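# Transfer lidded 96-well plate from nest N1 to N2

## Task

Carry the 96-well culture plate out of plate nest N1 and set it into plate nest N2. It must rest level within N2's locating guides, with well A1 at N2's A1-marked corner and the lid seated all the way down on the plate. A drop of a few millimetres while lowering the lidded plate into N2 is acceptable, but a much higher drop at N2 fails. The plate must stay correctly placed without the robot holding it, so release it and move the gripper away at the end.

## Robot and tools

ROBOT. One arm with six joints (waist, shoulder, elbow, wrist pitch, wrist yaw, wrist roll) and a two-finger parallel gripper. Joint limits in rad: waist -2.618 to 3.054, shoulder 0.000 to 3.142, elbow 0.000 to 3.142, wrist pitch -1.571 to 1.571, wrist yaw -1.571 to 1.571, wrist roll -2.094 to 2.094. The elbow cannot fully straighten. Cameras: cam_high and cam_wrist, both 504x504, returned in that order.

FRAMES. Reported positions use the scene frame: origin on the table surface straight below the arm base, +z up, +y to the left when facing along +x. The base may be slightly tilted, and the printed hand position can be inaccurate, especially far from the base. The gripper frame: fingers extend along its +z, close and open along its y. end_effector_position is the point midway between the finger pads, roughly 1 cm short of the tips. N1 is the nest on the right as seen from the base; the plate begins there with A1 at N1's A1 corner, so keep its heading unchanged when moving it across.

COMMAND ROW. Every motion uses a row of 7 numbers, each in [-1, 1]: dx, dy, dz, rx, ry, rz, opening. The first six are an offset, not a pose, expressed in the gripper's own axes and measured from the gripper pose in the latest result that reported it (before any result in the scene shows it, and for the second or later call within one reply, from where the robot is when the action begins). Scale: 1.0 equals 0.6 m for dx, dy, dz and 180 degrees for rotation; rx, ry, rz form a single rotation vector. opening is absolute: +1 is fully open (0.094 m), -1 is closed. All-zero offsets are not a pause; they pull the hand back to the reference pose.

execute_actions. Argument actions: an empty list (just report state) or a list with one item. An item with rows (1 to 15 rows) and optional steps (1 to 15, default 15) runs that many control steps of 1/30 s, one row per step; the final row repeats if rows run out. All rows share the same reference pose; they do not accumulate. An item with only steps (up to 300) is a wait counted from the previous result, so your thinking time uses part of it. Optional pictures (boolean) turns images on or off; they come by default. A refused call moves nothing.

move. target: one 7-number row, same meaning as above. speed: path top speed in m/s, 0.002 to 0.5 (default 0.25); rotation is capped at twice that value in rad/s. The straight path lasts 0.5 to 10 s and is cut off at 10 s. It starts once the arm is still, or after 3 s at most. It ignores obstacles, rotates the short way, and the hand may lag, wander, or overshoot speed, especially near full reach. The opening is applied at the start. Result adds a move: line with the outcome (done, off_target, moving, held, fault), the limits that acted (paced = pose clipped; held = some steps blocked, after which motion can suddenly go fast), and the distance to target.

wait. seconds: 0 to 10; robot gets nothing new.

zoom_image. camera: cam_high or cam_wrist; region: [x0, y0, x1, y1] pixels from the top-left, at most 504 by 504. Gives a sharper crop of that camera's latest image.

finished_scene. scene: the integer number of the current scene. Irreversible; the result says whether the goal was met.

CONTROLLER. Each step the commanded pose is limited to 70 mm and 16 degrees from the measured pose; position wins over orientation if both cannot be met. After the last step the arm continues only to that last clipped pose, so check the result and send the remainder. Joint friction can leave the hand up to about 31 mm off, and smaller commands may not move it. A Hand target line (shown when nothing is pending) gives where the controller is currently driving. The simulation keeps running while you think.

RESULT LINES. State: end_effector_position (m) and end_effector_quat_wxyz. Joint positions and Joint velocities list the six joints (rad, rad/s) then the finger-pad gap (m, m/s). grip_measured: finger opening on the command scale (may be offset by up to ~1 mm consistently). pose unreachable: the clearance check, which treats the base mount as part of the arm, altered or blocked the command; HELD flags each affected step. FAULT lines report stops. MOTOR HOT appears at 75 C; at 90 C the arm halts 10 s; at 100 C the motors and gripper go limp and the arm drops.

GRIPPING. To hold something, command an opening below grip_measured: about 0.03 lower for a firm grip, less for a gentle one. Pad force tops out near 50 to 62 N, weaker on very thin parts; first contact can spike. Holding loads heats motors, so keep carrying time short.

CAUTIONS. Grip the plate body so the lid stays on and the plate stays flat. Approach contacts slowly; faster motion and targets set deep past a surface push harder. Repeating a small offset against a rigid surface adds no pressure, but against something yielding it pushes further. Lower the plate almost to the nest floor before opening, then open, lift clear and check it sits level in the locators. Loose objects may occasionally be nudged by an outside push. Never knock anything off the table; avoid drops, slips, slams and hard shoves.

Each tool is called after "Emit:" in YAML: its name, and indented under it one key for each argument.

## Session

Emit:
execute_actions:
  actions: []

Scene clock: 0.00 s of 8400.00 s.
end_effector_position=(+0.3672, -0.4416, +0.3900) grip_measured=+1.000 end_effector_quat_wxyz=(+0.380, +0.747, +0.338, +0.428)
Joint positions: [ 0.011  1.007  1.815 -0.623  0.23   1.305  0.094]
Joint velocities: [-0.007 -0.027 -0.002  0.007  0.037  0.007  0.   ]
Motor temperatures (°C, as the motors report them): [20 24 22 21 23 22]
Hand target: +0.367, -0.442, +0.390; +0.380, +0.747, +0.338, +0.428

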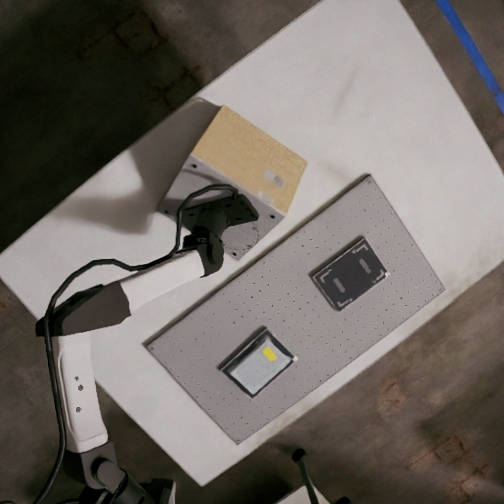

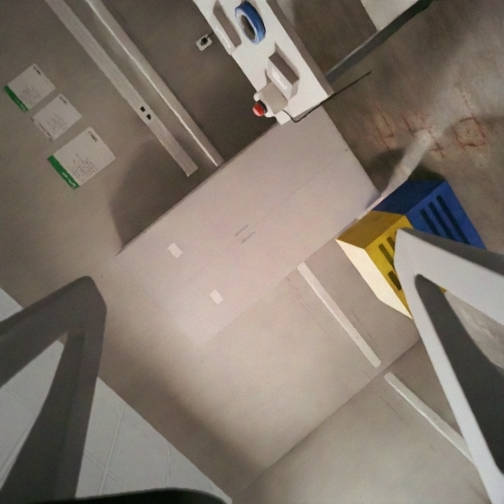

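Emit:
zoom_image:
  camera: "cam_high"
  region: [200, 300, 320, 420]

Emit:
zoom_image:
  camera: "cam_high"
  region: [290, 215, 410, 335]

Emit:
zoom_image:
  camera: "cam_high"
  region: [0, 80, 420, 500]

Region (200, 300, 320, 420) of cam_high's 504x504 image, scaled by 4.200, with more detail than that image has.

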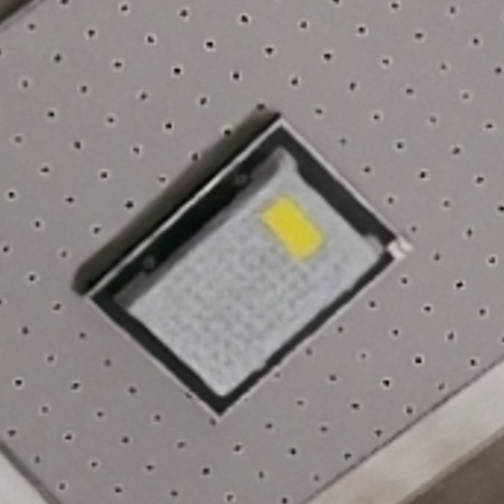

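Region (290, 215, 410, 335) of cam_high's 504x504 image, scaled by 4.200, with more detail than that image has.

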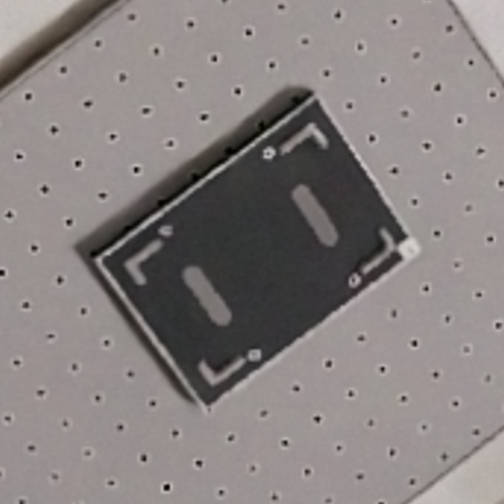

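Region (0, 80, 420, 500) of cam_high's 504x504 image, scaled by 1.200, with more detail than that image has.

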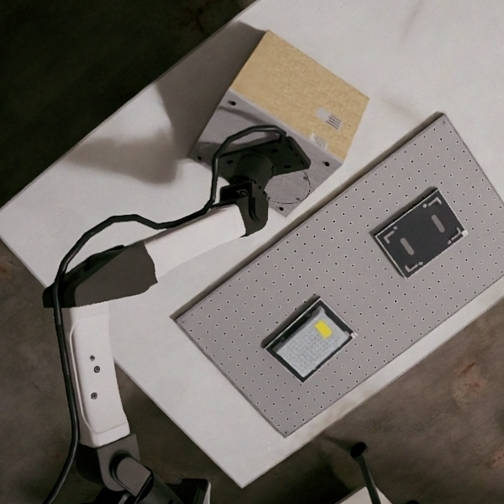

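Emit:
move:
  target: [0.301,-0.383,-0.184,0.395,-0.0235,-0.2,1]

Scene clock: 8.00 s of 8400.00 s.
end_effector_position=(+0.2955, -0.1520, +0.2956) grip_measured=+1.000 end_effector_quat_wxyz=(+0.060, +0.677, +0.668, +0.303)
Joint positions: [ 0.993  1.159  1.521 -1.564  0.798  2.016  0.094]
Joint velocities: [-0.007 -0.017 -0.002 -0.022 -0.037 -0.022  0.   ]
Motor temperatures (°C, as the motors report them): [20 24 22 22 23 22]
Hand target: +0.299, -0.149, +0.297; +0.054, +0.676, +0.671, +0.301
Off the commanded pose: 0.007 m, 36 deg; orientation clipped at the last step of the last action.
joint sent to its limit — the command would take joint 4 (wrist pitch) past its lower limit, so that joint was sent only as far as its limit.
After step 90, 1.17 s passed at rest.
move: off_target; limits=paced

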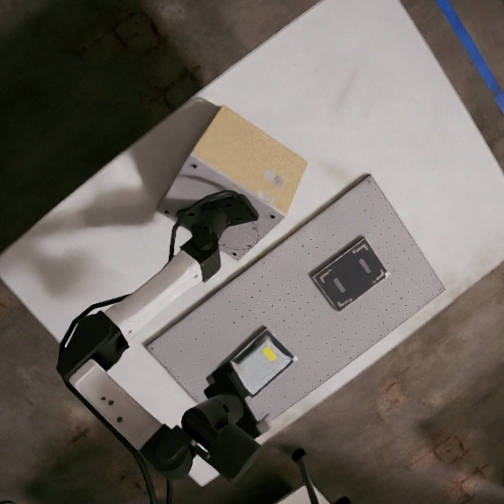

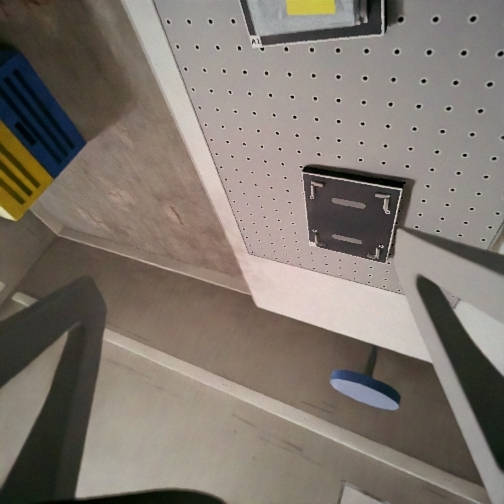

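Emit:
move:
  target: [-0.034,-0.047,0.197,0.218,0.043,-0.486,1]
  speed: 0.4

Emit:
move:
  target: [0,0,0,0,0,-0.5,1]
  speed: 0.4

Scene clock: 17.97 s of 8400.00 s.
end_effector_position=(+0.3330, -0.1316, +0.1837) grip_measured=+1.000 end_effector_quat_wxyz=(+0.034, +0.016, +0.999, +0.018)
Joint positions: [ 0.612  1.55   1.511 -1.564  0.82   0.488  0.094]
Joint velocities: [ 0.002  0.007 -0.012  0.037  0.022 -0.066  0.   ]
Motor temperatures (°C, as the motors report them): [20 24 23 22 23 22]
Hand target: +0.331, -0.131, +0.178; +0.026, +0.002, +1.000, +0.007
Off the commanded pose: 0.005 m, 5 deg.
joint sent to its limit — the command would take joint 4 (wrist pitch) past its lower limit, so that joint was sent only as far as its limit.
After step 90, 4.23 s passed at rest.
move: off_target

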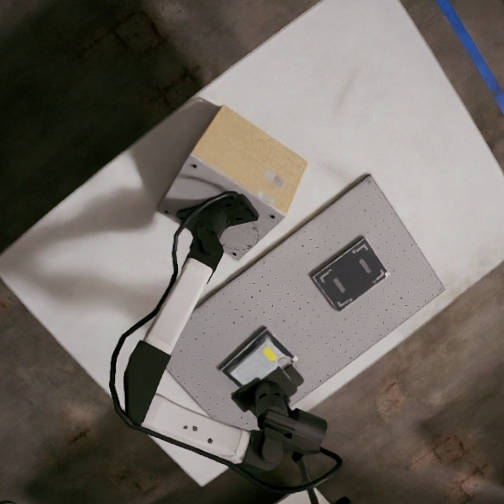

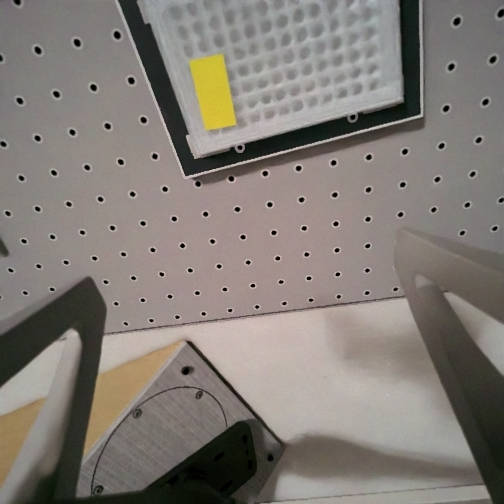

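Scene clock: 20.63 s of 8400.00 s.
end_effector_position=(+0.3330, -0.1316, +0.1837) grip_measured=+1.000 end_effector_quat_wxyz=(-0.036, +0.691, -0.722, +0.011)
Joint positions: [ 0.612  1.55   1.511 -1.564  0.82  -1.072  0.094]
Joint velocities: [-0.002 -0.007 -0.012 -0.051 -0.007 -0.051  0.   ]
Motor temperatures (°C, as the motors report them): [20 24 23 22 23 22]
Hand target: +0.333, -0.132, +0.184; -0.036, +0.695, -0.718, +0.011
Off the commanded pose: 0.000 m, 1 deg.
move: done

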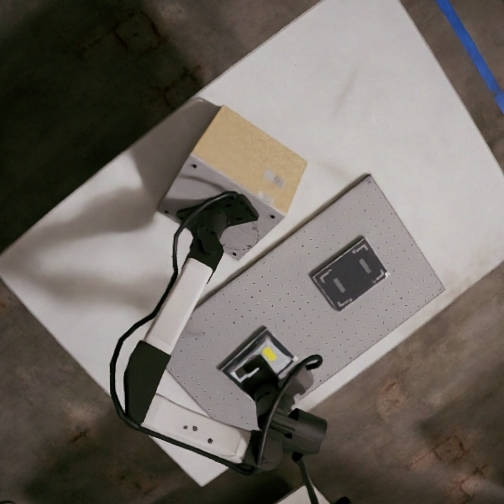

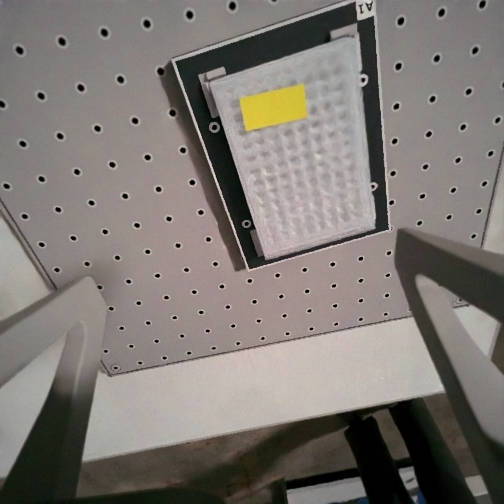

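Emit:
move:
  target: [0.059,-0.058,0.142,-0.0216,0.0103,-0.0414,1]

Scene clock: 25.83 s of 8400.00 s.
end_effector_position=(+0.3740, -0.1680, +0.1010) grip_measured=+1.000 end_effector_quat_wxyz=(+0.006, +0.736, -0.677, +0.005)
Joint positions: [ 0.293  1.637  1.501 -1.241  0.824 -1.581  0.094]
Joint velocities: [ 0.012 -0.007  0.002  0.095  0.066 -0.11   0.   ]
Motor temperatures (°C, as the motors report them): [20 25 23 22 23 22]
Hand target: +0.373, -0.166, +0.100; +0.001, +0.737, -0.676, +0.003
Off the commanded pose: 0.003 m, 1 deg.
After step 90, 1.10 s passed at rest.
move: done

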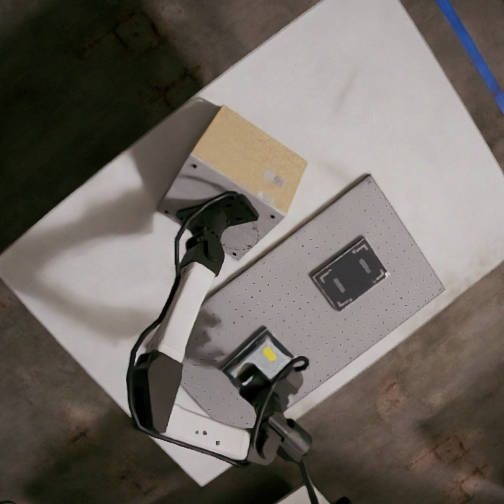

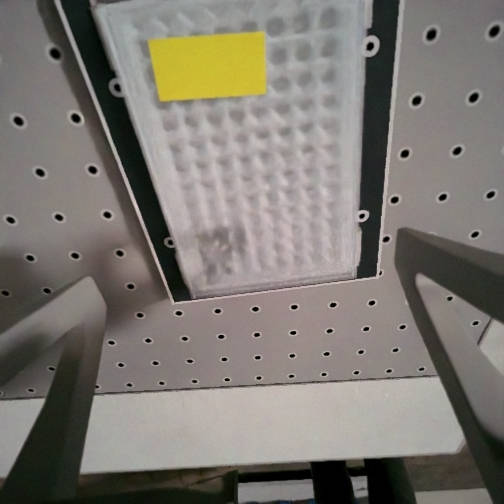

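Emit:
move:
  target: [0,-0.0167,0.058,0,0,0,1]
  speed: 0.1

Scene clock: 28.30 s of 8400.00 s.
end_effector_position=(+0.3847, -0.1732, +0.0713) grip_measured=+1.000 end_effector_quat_wxyz=(+0.008, +0.732, -0.681, +0.011)
Joint positions: [ 0.216  1.66   1.457 -1.085  0.818 -1.685  0.094]
Joint velocities: [ 0.012  0.002 -0.007  0.051  0.037  0.007  0.   ]
Motor temperatures (°C, as the motors report them): [21 25 23 22 23 22]
Hand target: +0.384, -0.168, +0.066; +0.006, +0.736, -0.677, +0.005
Off the commanded pose: 0.008 m, 1 deg.
move: done

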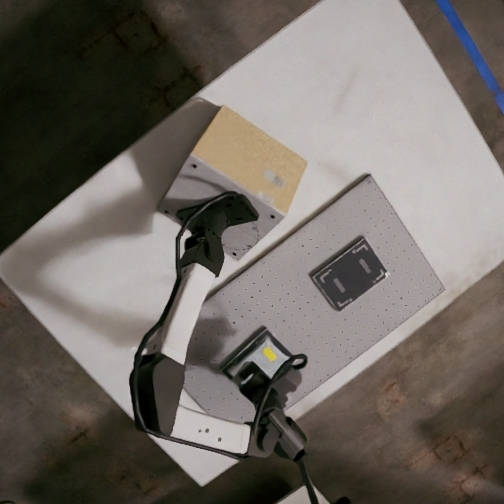

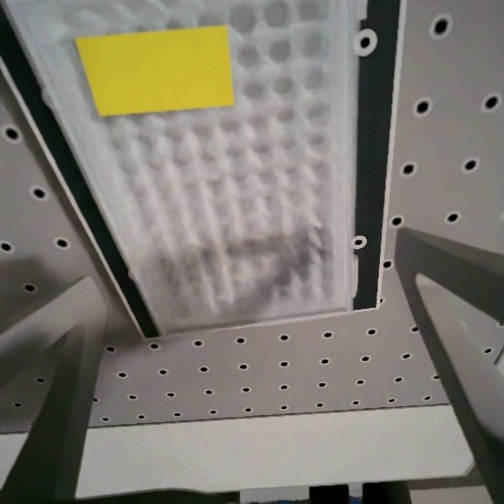

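Emit:
move:
  target: [-0.015,0,0.045,0,0,-0.003,1]
  speed: 0.05

Scene clock: 30.37 s of 8400.00 s.
end_effector_position=(+0.3855, -0.1715, +0.0507) grip_measured=+1.000 end_effector_quat_wxyz=(+0.009, +0.730, -0.683, +0.019)
Joint positions: [ 0.178  1.66   1.386 -0.96   0.817 -1.743  0.094]
Joint velocities: [-0.017 -0.002  0.002  0.051 -0.051  0.051  0.   ]
Motor temperatures (°C, as the motors report them): [21 25 23 22 23 22]
Hand target: +0.384, -0.165, +0.044; +0.009, +0.735, -0.678, +0.011
Off the commanded pose: 0.009 m, 1 deg.
move: done

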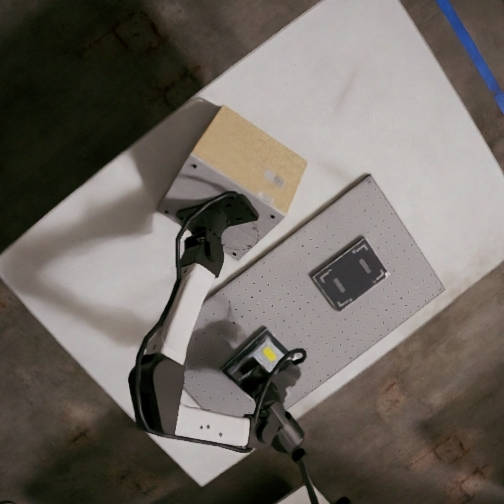

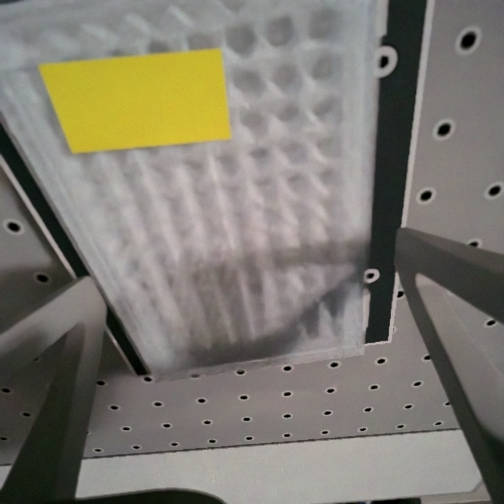

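Emit:
move:
  target: [-0.03,0.006,-0.003,-0.004,-0.0128,-0.0063,1]
  speed: 0.05

Scene clock: 32.23 s of 8400.00 s.
end_effector_position=(+0.3841, -0.1649, +0.0533) grip_measured=+1.000 end_effector_quat_wxyz=(+0.002, +0.728, -0.685, +0.010)
Joint positions: [ 0.191  1.66   1.386 -0.978  0.799 -1.717  0.094]
Joint velocities: [-0.007 -0.012  0.002  0.007 -0.007 -0.022  0.   ]
Motor temperatures (°C, as the motors report them): [21 25 23 22 23 22]
Hand target: +0.380, -0.154, +0.052; +0.000, +0.737, -0.676, -0.001
Off the commanded pose: 0.012 m, 2 deg.
move: off_target

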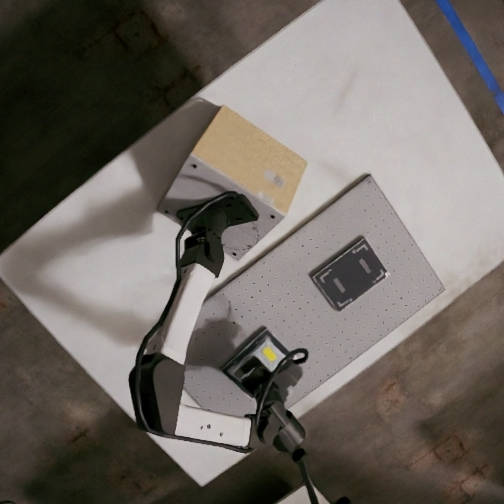

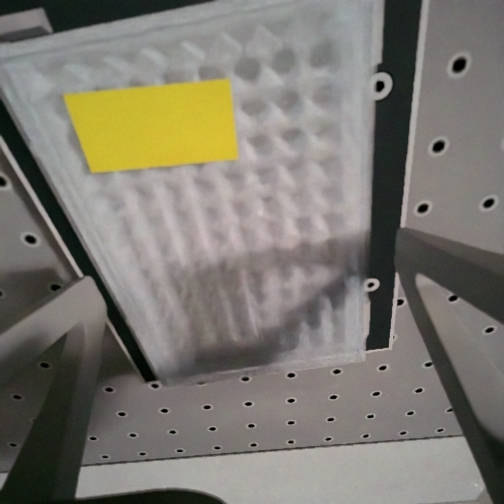

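Emit:
move:
  target: [-0.022,0.009,0.028,-0.0034,-0.0056,-0.014,1]
  speed: 0.03

Scene clock: 34.47 s of 8400.00 s.
end_effector_position=(+0.3794, -0.1580, +0.0423) grip_measured=+1.000 end_effector_quat_wxyz=(+0.001, +0.739, -0.674, +0.007)
Joint positions: [ 0.179  1.66   1.336 -0.925  0.79  -1.759  0.094]
Joint velocities: [ 0.007 -0.002  0.022  0.037 -0.051 -0.095  0.   ]
Motor temperatures (°C, as the motors report them): [21 25 23 22 23 22]
Hand target: +0.378, -0.152, +0.036; -0.000, +0.743, -0.669, +0.000
Off the commanded pose: 0.008 m, 1 deg.
move: done

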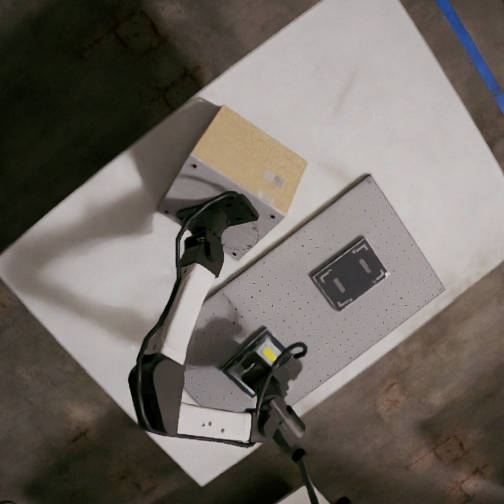

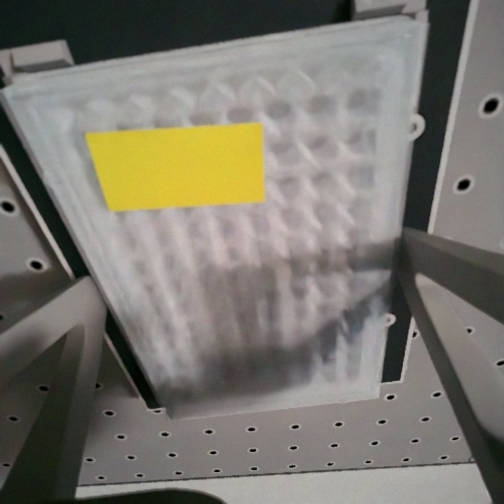

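Emit:
move:
  target: [-0.01,-0.003,0.027,0,-0.004,0,1]
  speed: 0.02

Scene clock: 36.03 s of 8400.00 s.
end_effector_position=(+0.3822, -0.1601, +0.0356) grip_measured=+1.000 end_effector_quat_wxyz=(-0.002, +0.735, -0.678, +0.010)
Joint positions: [ 0.16   1.661  1.323 -0.878  0.783 -1.781  0.094]
Joint velocities: [ 0.007  0.012 -0.017 -0.007 -0.007 -0.007  0.   ]
Motor temperatures (°C, as the motors report them): [21 25 23 21 23 22]
Hand target: +0.380, -0.152, +0.026; -0.002, +0.739, -0.674, +0.002
Off the commanded pose: 0.013 m, 1 deg.
move: off_target

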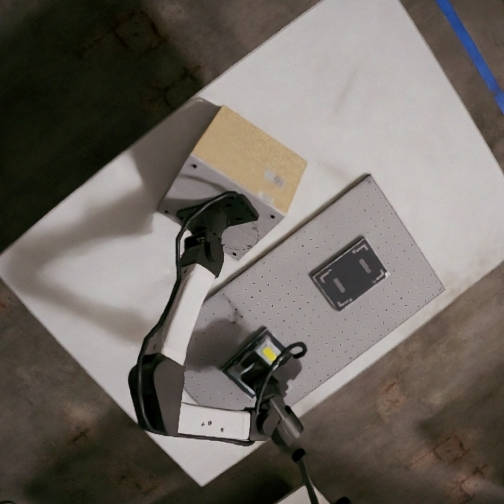

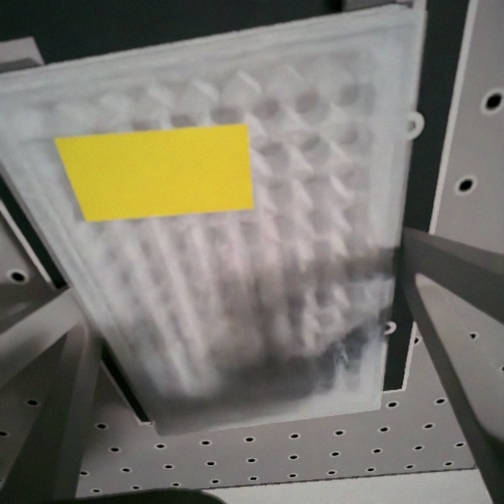

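Emit:
move:
  target: [-0.013,0.005,0.027,0,-0.005,-0.003,1]
  speed: 0.02

Scene clock: 37.57 s of 8400.00 s.
end_effector_position=(+0.3818, -0.1589, +0.0350) grip_measured=+1.000 end_effector_quat_wxyz=(-0.004, +0.742, -0.670, +0.011)
Joint positions: [ 0.16   1.657  1.313 -0.866  0.78  -1.807  0.094]
Joint velocities: [-0.017  0.002 -0.017 -0.037  0.022 -0.051  0.   ]
Motor temperatures (°C, as the motors report them): [21 25 23 21 23 22]
Hand target: +0.378, -0.153, +0.020; -0.006, +0.738, -0.675, +0.004
Off the commanded pose: 0.017 m, 1 deg.
move: off_target

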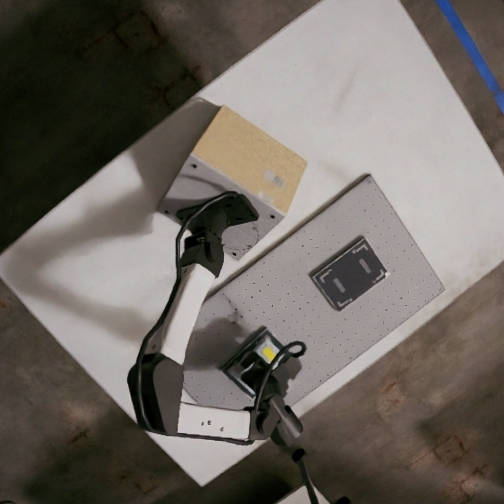

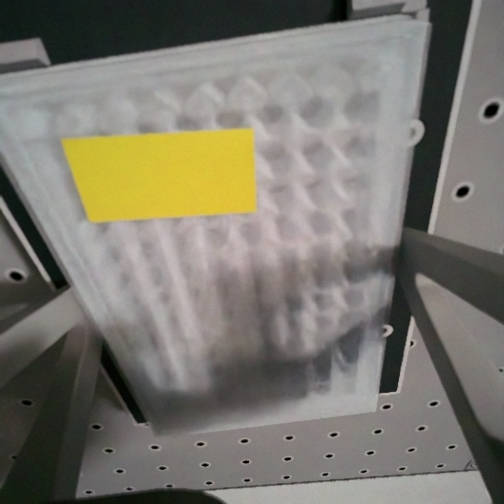

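Emit:
move:
  target: [0,0,-0.003,0,0,0,0.78]
  speed: 0.02

Scene clock: 38.77 s of 8400.00 s.
end_effector_position=(+0.3806, -0.1590, +0.0354) grip_measured=+0.798 end_effector_quat_wxyz=(-0.003, +0.744, -0.668, +0.010)
Joint positions: [ 0.16   1.655  1.313 -0.873  0.781 -1.808  0.084]
Joint velocities: [-0.022  0.007  0.007 -0.007  0.051 -0.066 -0.001]
Motor temperatures (°C, as the motors report them): [21 25 23 21 23 22]
Hand target: +0.382, -0.159, +0.037; -0.004, +0.742, -0.670, +0.011
Off the commanded pose: 0.002 m, 0 deg.
move: done

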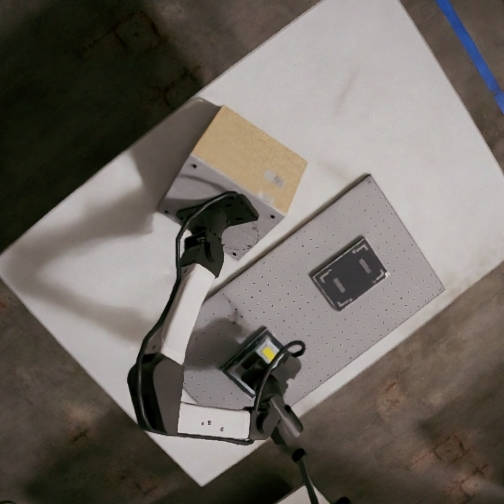

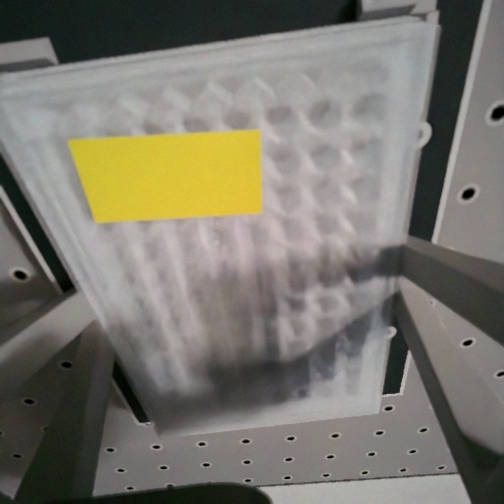

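Lift a little and check whether plate body comes along.

Emit:
move:
  target: [0,0,-0.06,0,0,0,0.765]
  speed: 0.04

Scene clock: 40.53 s of 8400.00 s.
end_effector_position=(+0.3739, -0.1534, +0.0602) grip_measured=+0.796 end_effector_quat_wxyz=(+0.005, +0.749, -0.662, -0.002)
Joint positions: [ 0.226  1.655  1.374 -1.038  0.798 -1.707  0.084]
Joint velocities: [-0.007  0.002  0.002 -0.051  0.051  0.007  0.001]
Motor temperatures (°C, as the motors report them): [21 26 23 21 23 22]
Hand target: +0.380, -0.158, +0.071; -0.003, +0.744, -0.669, +0.010
Off the commanded pose: 0.014 m, 2 deg.
move: off_target

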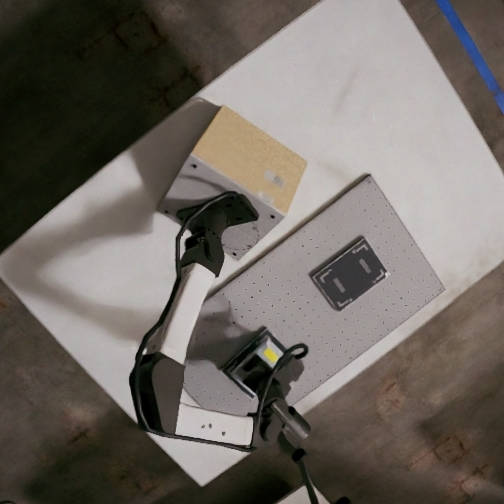

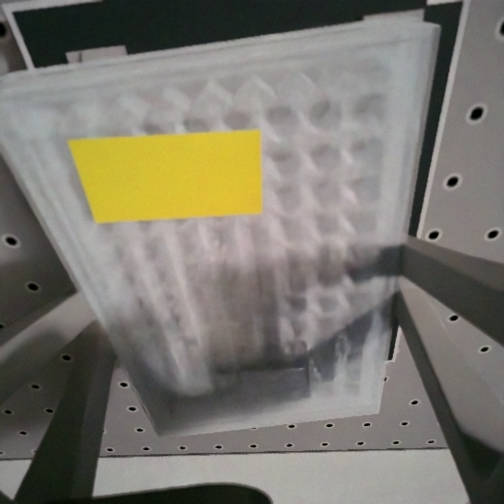

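Emit:
move:
  target: [-0.495,-0.0127,-0.03,0.003,-0.0013,0.040,0.765]
  speed: 0.15

Scene clock: 45.57 s of 8400.00 s.
end_effector_position=(+0.3367, +0.1399, +0.0705) grip_measured=+0.796 end_effector_quat_wxyz=(+0.005, +0.710, -0.705, -0.002)
Joint positions: [ 0.808  2.348  1.502 -1.078  0.766 -0.759  0.084]
Joint velocities: [-0.017 -0.007 -0.002  0.007 -0.007  0.007  0.   ]
Motor temperatures (°C, as the motors report them): [22 26 23 21 23 22]
Hand target: +0.339, +0.144, +0.077; -0.001, +0.707, -0.707, -0.005
Off the commanded pose: 0.011 m, 1 deg.
move: off_target

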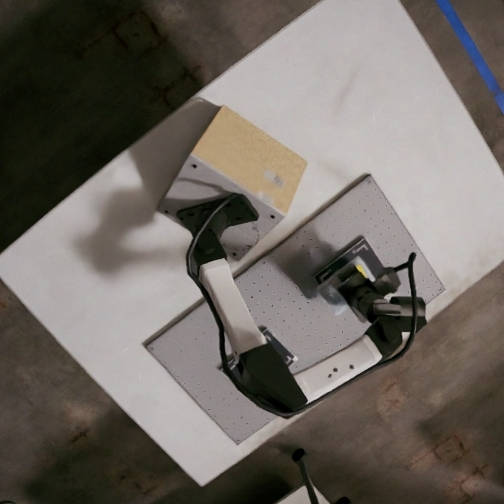

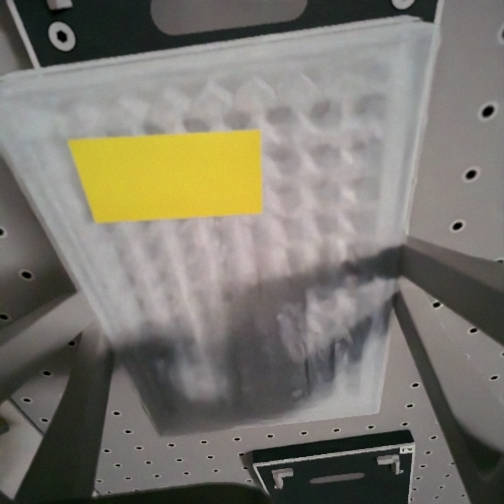

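Emit:
move:
  target: [-0.065,-0.02,0,0,0.003,0.003,0.765]
  speed: 0.08

Scene clock: 47.23 s of 8400.00 s.
end_effector_position=(+0.3462, +0.1740, +0.0624) grip_measured=+0.796 end_effector_quat_wxyz=(+0.014, +0.707, -0.707, +0.002)
Joint positions: [ 0.825  2.508  1.672 -1.129  0.766 -0.711  0.084]
Joint velocities: [-0.017 -0.012  0.002 -0.081 -0.037  0.022  0.   ]
Motor temperatures (°C, as the motors report them): [22 26 23 21 23 22]
Hand target: +0.348, +0.179, +0.070; +0.008, +0.706, -0.708, +0.001
Off the commanded pose: 0.010 m, 1 deg.
move: done

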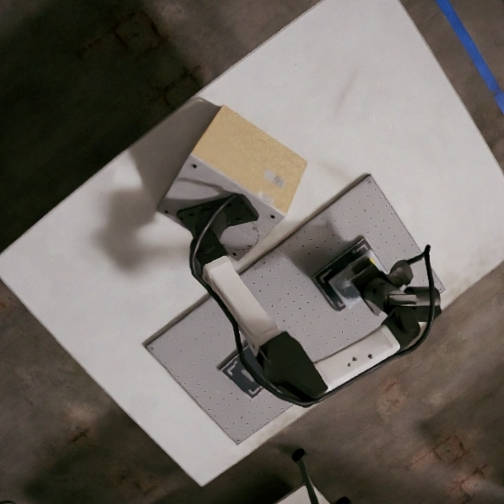

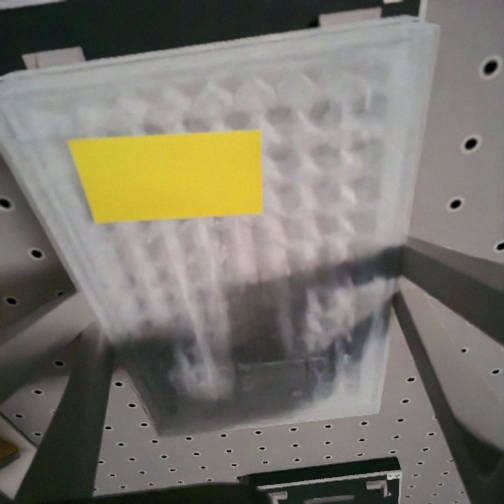

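Emit:
move:
  target: [0.014,0.002,0.015,0.007,-0.009,0,0.765]
  speed: 0.03

Scene clock: 49.57 s of 8400.00 s.
end_effector_position=(+0.3405, +0.1677, +0.0497) grip_measured=+0.796 end_effector_quat_wxyz=(+0.008, +0.710, -0.704, -0.003)
Joint positions: [ 0.8    2.465  1.573 -1.033  0.766 -0.764  0.084]
Joint velocities: [ 0.002  0.007 -0.012  0.125  0.037 -0.022 -0.   ]
Motor temperatures (°C, as the motors report them): [22 26 23 21 23 22]
Hand target: +0.345, +0.165, +0.054; -0.003, +0.707, -0.708, -0.000
Off the commanded pose: 0.006 m, 2 deg.
move: done

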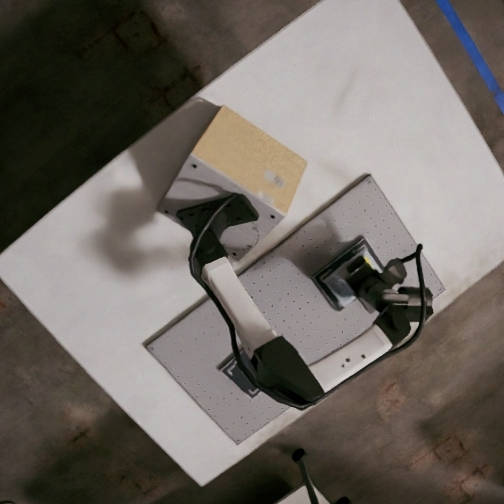

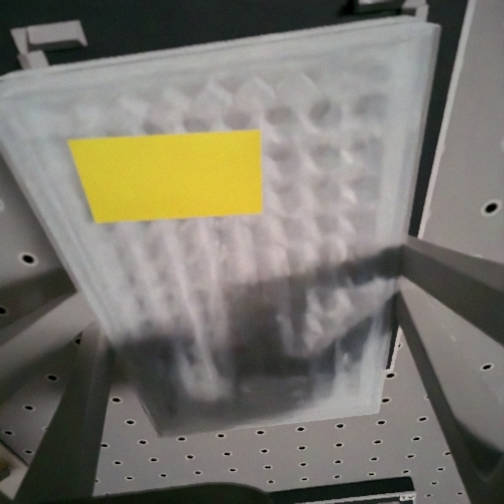

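Emit:
move:
  target: [-0.008,-0.013,-0.005,0.004,-0.003,0.002,0.765]
  speed: 0.02

Scene clock: 51.30 s of 8400.00 s.
end_effector_position=(+0.3414, +0.1688, +0.0495) grip_measured=+0.796 end_effector_quat_wxyz=(+0.006, +0.710, -0.704, -0.003)
Joint positions: [ 0.8    2.465  1.572 -1.025  0.766 -0.769  0.084]
Joint velocities: [ 0.002  0.017  0.007  0.007 -0.022 -0.022 -0.   ]
Motor temperatures (°C, as the motors report them): [22 27 24 21 23 22]
Hand target: +0.348, +0.173, +0.053; +0.000, +0.708, -0.706, -0.002
Off the commanded pose: 0.008 m, 1 deg.
move: done

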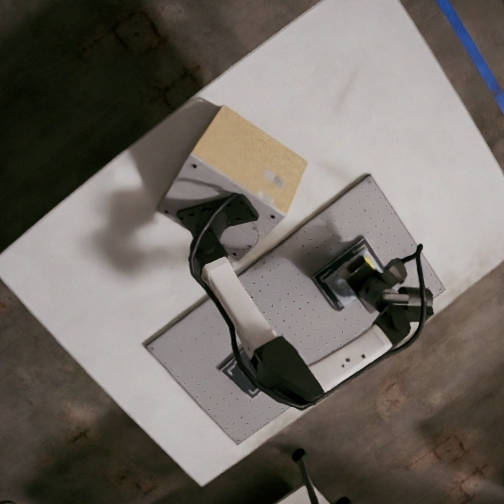

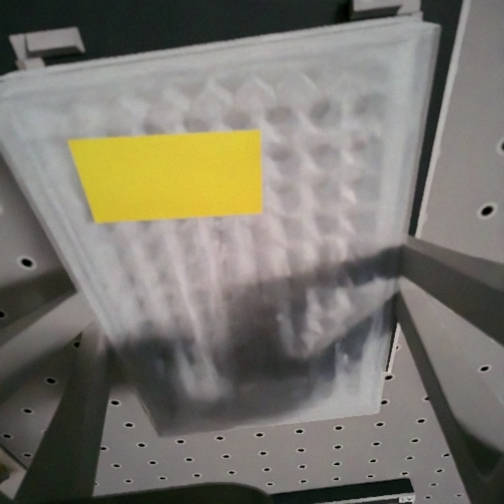

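Emit:
move:
  target: [-0.012,-0.022,-0.006,0.003,-0.002,0.002,0.765]
  speed: 0.02

Scene clock: 52.63 s of 8400.00 s.
end_effector_position=(+0.3502, +0.1754, +0.0513) grip_measured=+0.796 end_effector_quat_wxyz=(+0.000, +0.706, -0.708, -0.003)
Joint positions: [ 0.8    2.492  1.625 -1.036  0.766 -0.769  0.084]
Joint velocities: [-0.022  0.007  0.002 -0.051  0.007 -0.095 -0.001]
Motor temperatures (°C, as the motors report them): [23 27 24 21 23 22]
Hand target: +0.354, +0.176, +0.053; -0.000, +0.708, -0.707, -0.002
Off the commanded pose: 0.005 m, 0 deg.
move: done

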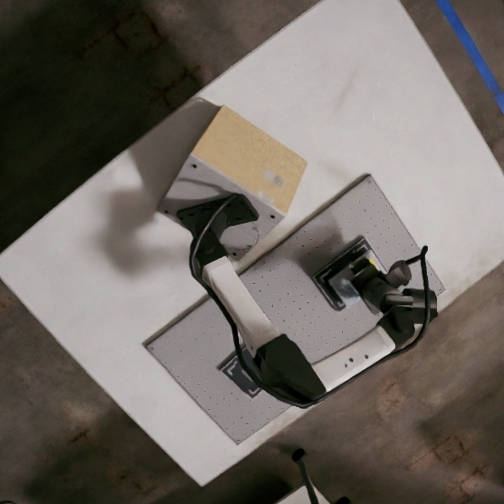

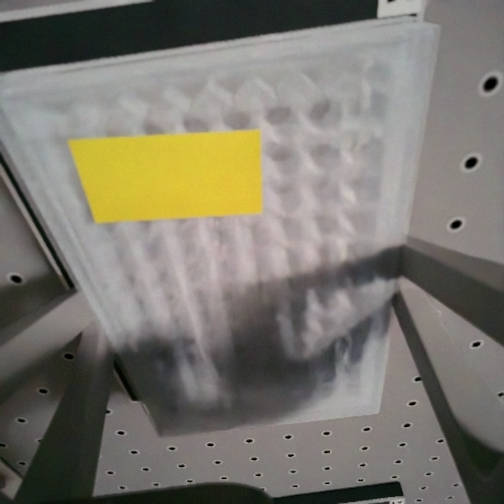

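Emit:
move:
  target: [0.011,0.009,0.002,0,0,0.002,0.765]
  speed: 0.01

Scene clock: 54.20 s of 8400.00 s.
end_effector_position=(+0.3393, +0.1731, +0.0449) grip_measured=+0.796 end_effector_quat_wxyz=(+0.012, +0.714, -0.700, -0.003)
Joint positions: [ 0.8    2.492  1.588 -1.031  0.766 -0.769  0.084]
Joint velocities: [ 0.007 -0.022  0.002  0.051  0.037 -0.007 -0.001]
Motor temperatures (°C, as the motors report them): [23 27 24 21 23 22]
Hand target: +0.345, +0.169, +0.050; +0.001, +0.704, -0.710, -0.003
Off the commanded pose: 0.009 m, 2 deg.
move: done

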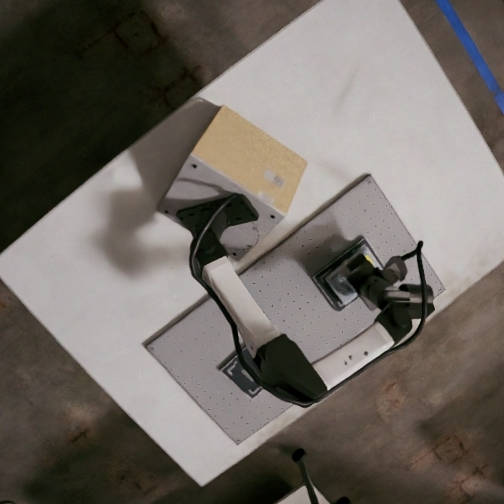

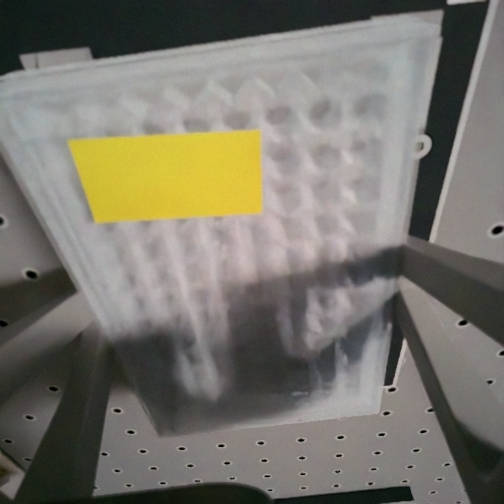

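Emit:
move:
  target: [0.01,-0.018,-0.042,0.006,-0.005,0.006,0.765]
  speed: 0.04

Scene clock: 56.70 s of 8400.00 s.
end_effector_position=(+0.3431, +0.1654, +0.0532) grip_measured=+0.796 end_effector_quat_wxyz=(+0.018, +0.713, -0.701, -0.003)
Joint positions: [ 0.8    2.481  1.617 -1.09   0.766 -0.754  0.084]
Joint velocities: [-0.012  0.002 -0.012 -0.007 -0.022  0.022 -0.   ]
Motor temperatures (°C, as the motors report them): [23 28 24 21 23 22]
Hand target: +0.350, +0.168, +0.070; -0.000, +0.708, -0.707, -0.002
Off the commanded pose: 0.019 m, 2 deg.
move: off_target

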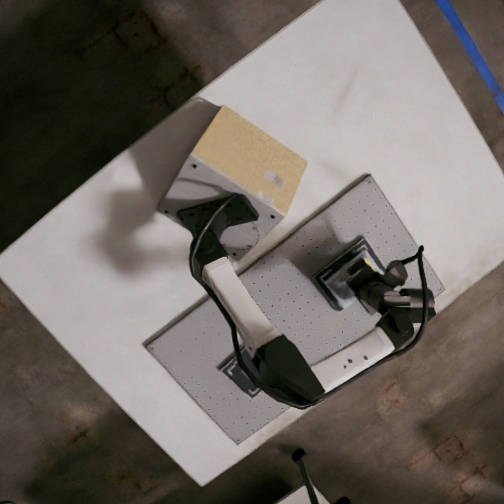

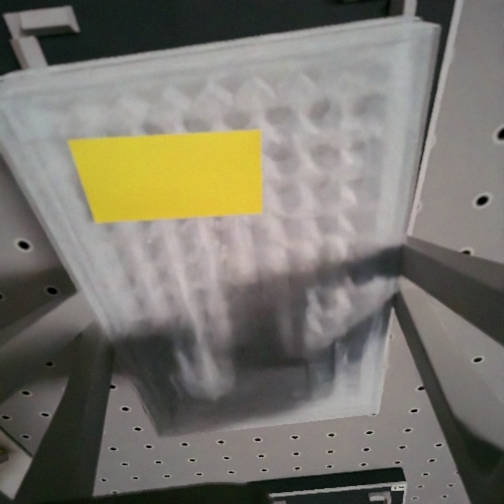

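Emit:
move:
  target: [-0.01,-0.009,-0.008,0.0094,-0.0067,0.0054,0.765]
  speed: 0.02

Scene clock: 59.13 s of 8400.00 s.
end_effector_position=(+0.3455, +0.1680, +0.0531) grip_measured=+0.796 end_effector_quat_wxyz=(+0.012, +0.709, -0.705, -0.003)
Joint positions: [ 0.8    2.481  1.617 -1.072  0.766 -0.753  0.084]
Joint velocities: [-0.007 -0.022 -0.007  0.051 -0.022 -0.022 -0.001]
Motor temperatures (°C, as the motors report them): [23 28 24 21 23 22]
Hand target: +0.348, +0.172, +0.058; +0.001, +0.707, -0.707, -0.000
Off the commanded pose: 0.007 m, 1 deg.
move: done

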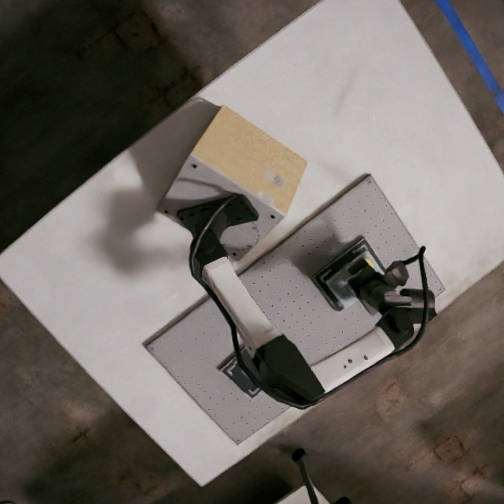

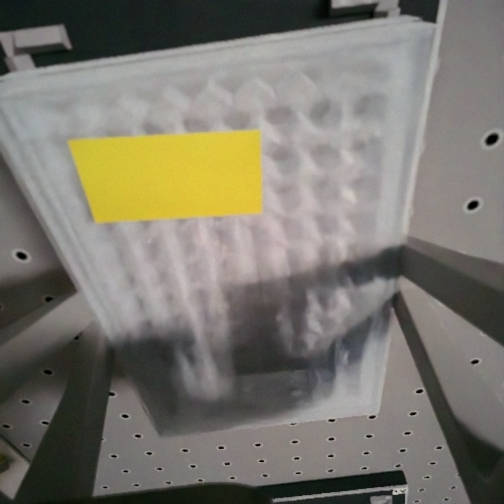

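Emit:
move:
  target: [0,0,0.015,0.007,-0.005,0.002,0.765]
  speed: 0.015

Scene clock: 60.90 s of 8400.00 s.
end_effector_position=(+0.3412, +0.1696, +0.0409) grip_measured=+0.796 end_effector_quat_wxyz=(+0.010, +0.710, -0.704, -0.003)
Joint positions: [ 0.787  2.481  1.569 -1.005  0.772 -0.779  0.084]
Joint velocities: [-0.002 -0.002 -0.002 -0.007  0.007  0.051 -0.001]
Motor temperatures (°C, as the motors report them): [23 28 24 21 23 22]
Hand target: +0.345, +0.168, +0.044; -0.001, +0.706, -0.708, -0.001
Off the commanded pose: 0.005 m, 1 deg.
move: done

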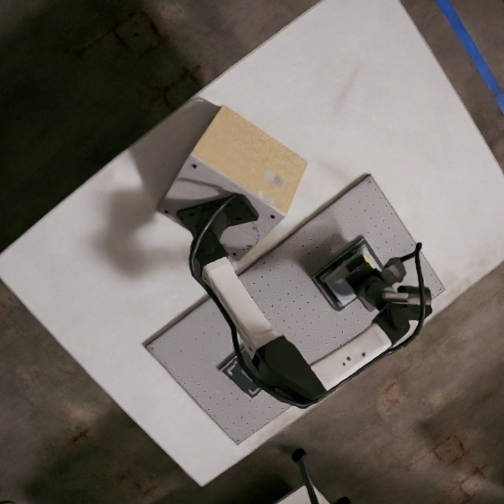

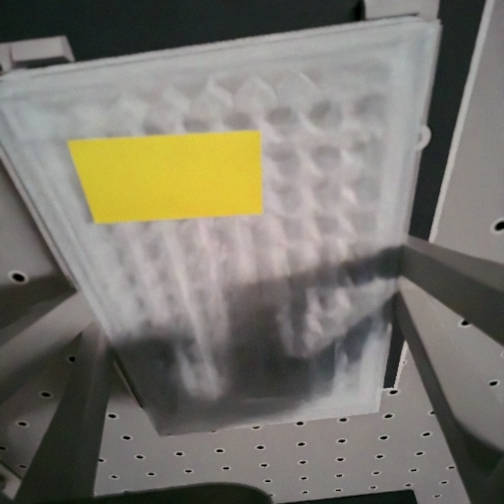

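Emit:
move:
  target: [0.003,-0.012,0.01,0.006,-0.004,0.002,0.765]
  speed: 0.01

Scene clock: 62.90 s of 8400.00 s.
end_effector_position=(+0.3425, +0.1681, +0.0387) grip_measured=+0.796 end_effector_quat_wxyz=(+0.011, +0.711, -0.704, -0.004)
Joint positions: [ 0.779  2.481  1.569 -1.001  0.773 -0.788  0.084]
Joint velocities: [-0.012 -0.007 -0.007 -0.037 -0.037  0.066  0.001]
Motor temperatures (°C, as the motors report them): [24 28 24 21 23 22]
Hand target: +0.348, +0.168, +0.035; -0.000, +0.708, -0.706, -0.000
Off the commanded pose: 0.007 m, 2 deg.
move: done

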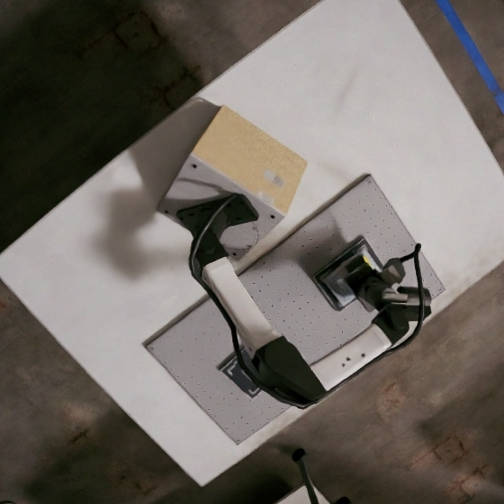

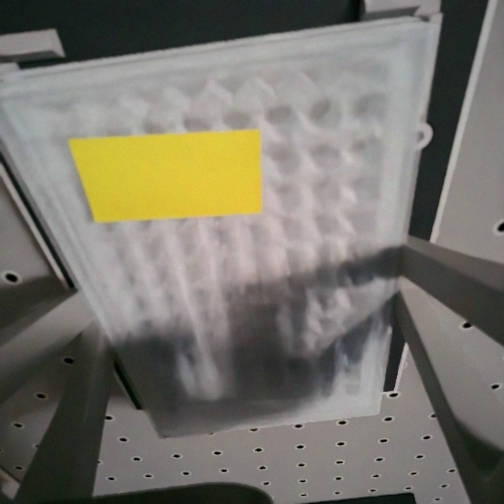

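Emit:
move:
  target: [-0.007,-0.008,0.004,0.012,-0.009,0.003,0.765]
  speed: 0.01

Scene clock: 66.13 s of 8400.00 s.
end_effector_position=(+0.3419, +0.1684, +0.0374) grip_measured=+0.796 end_effector_quat_wxyz=(+0.005, +0.709, -0.705, -0.001)
Joint positions: [ 0.779  2.471  1.545 -0.972  0.777 -0.796  0.084]
Joint velocities: [-0.007  0.007  0.002  0.007  0.007 -0.081 -0.001]
Motor temperatures (°C, as the motors report them): [24 29 24 21 23 22]
Hand target: +0.347, +0.172, +0.036; -0.011, +0.707, -0.707, -0.000
Off the commanded pose: 0.007 m, 2 deg.
move: done

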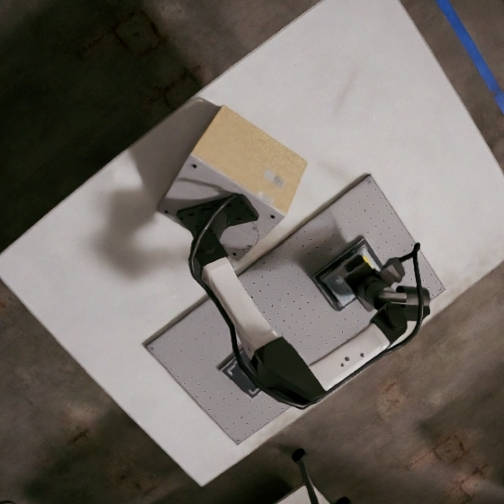

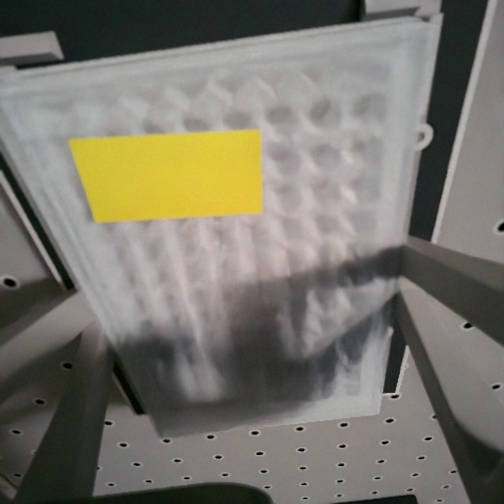

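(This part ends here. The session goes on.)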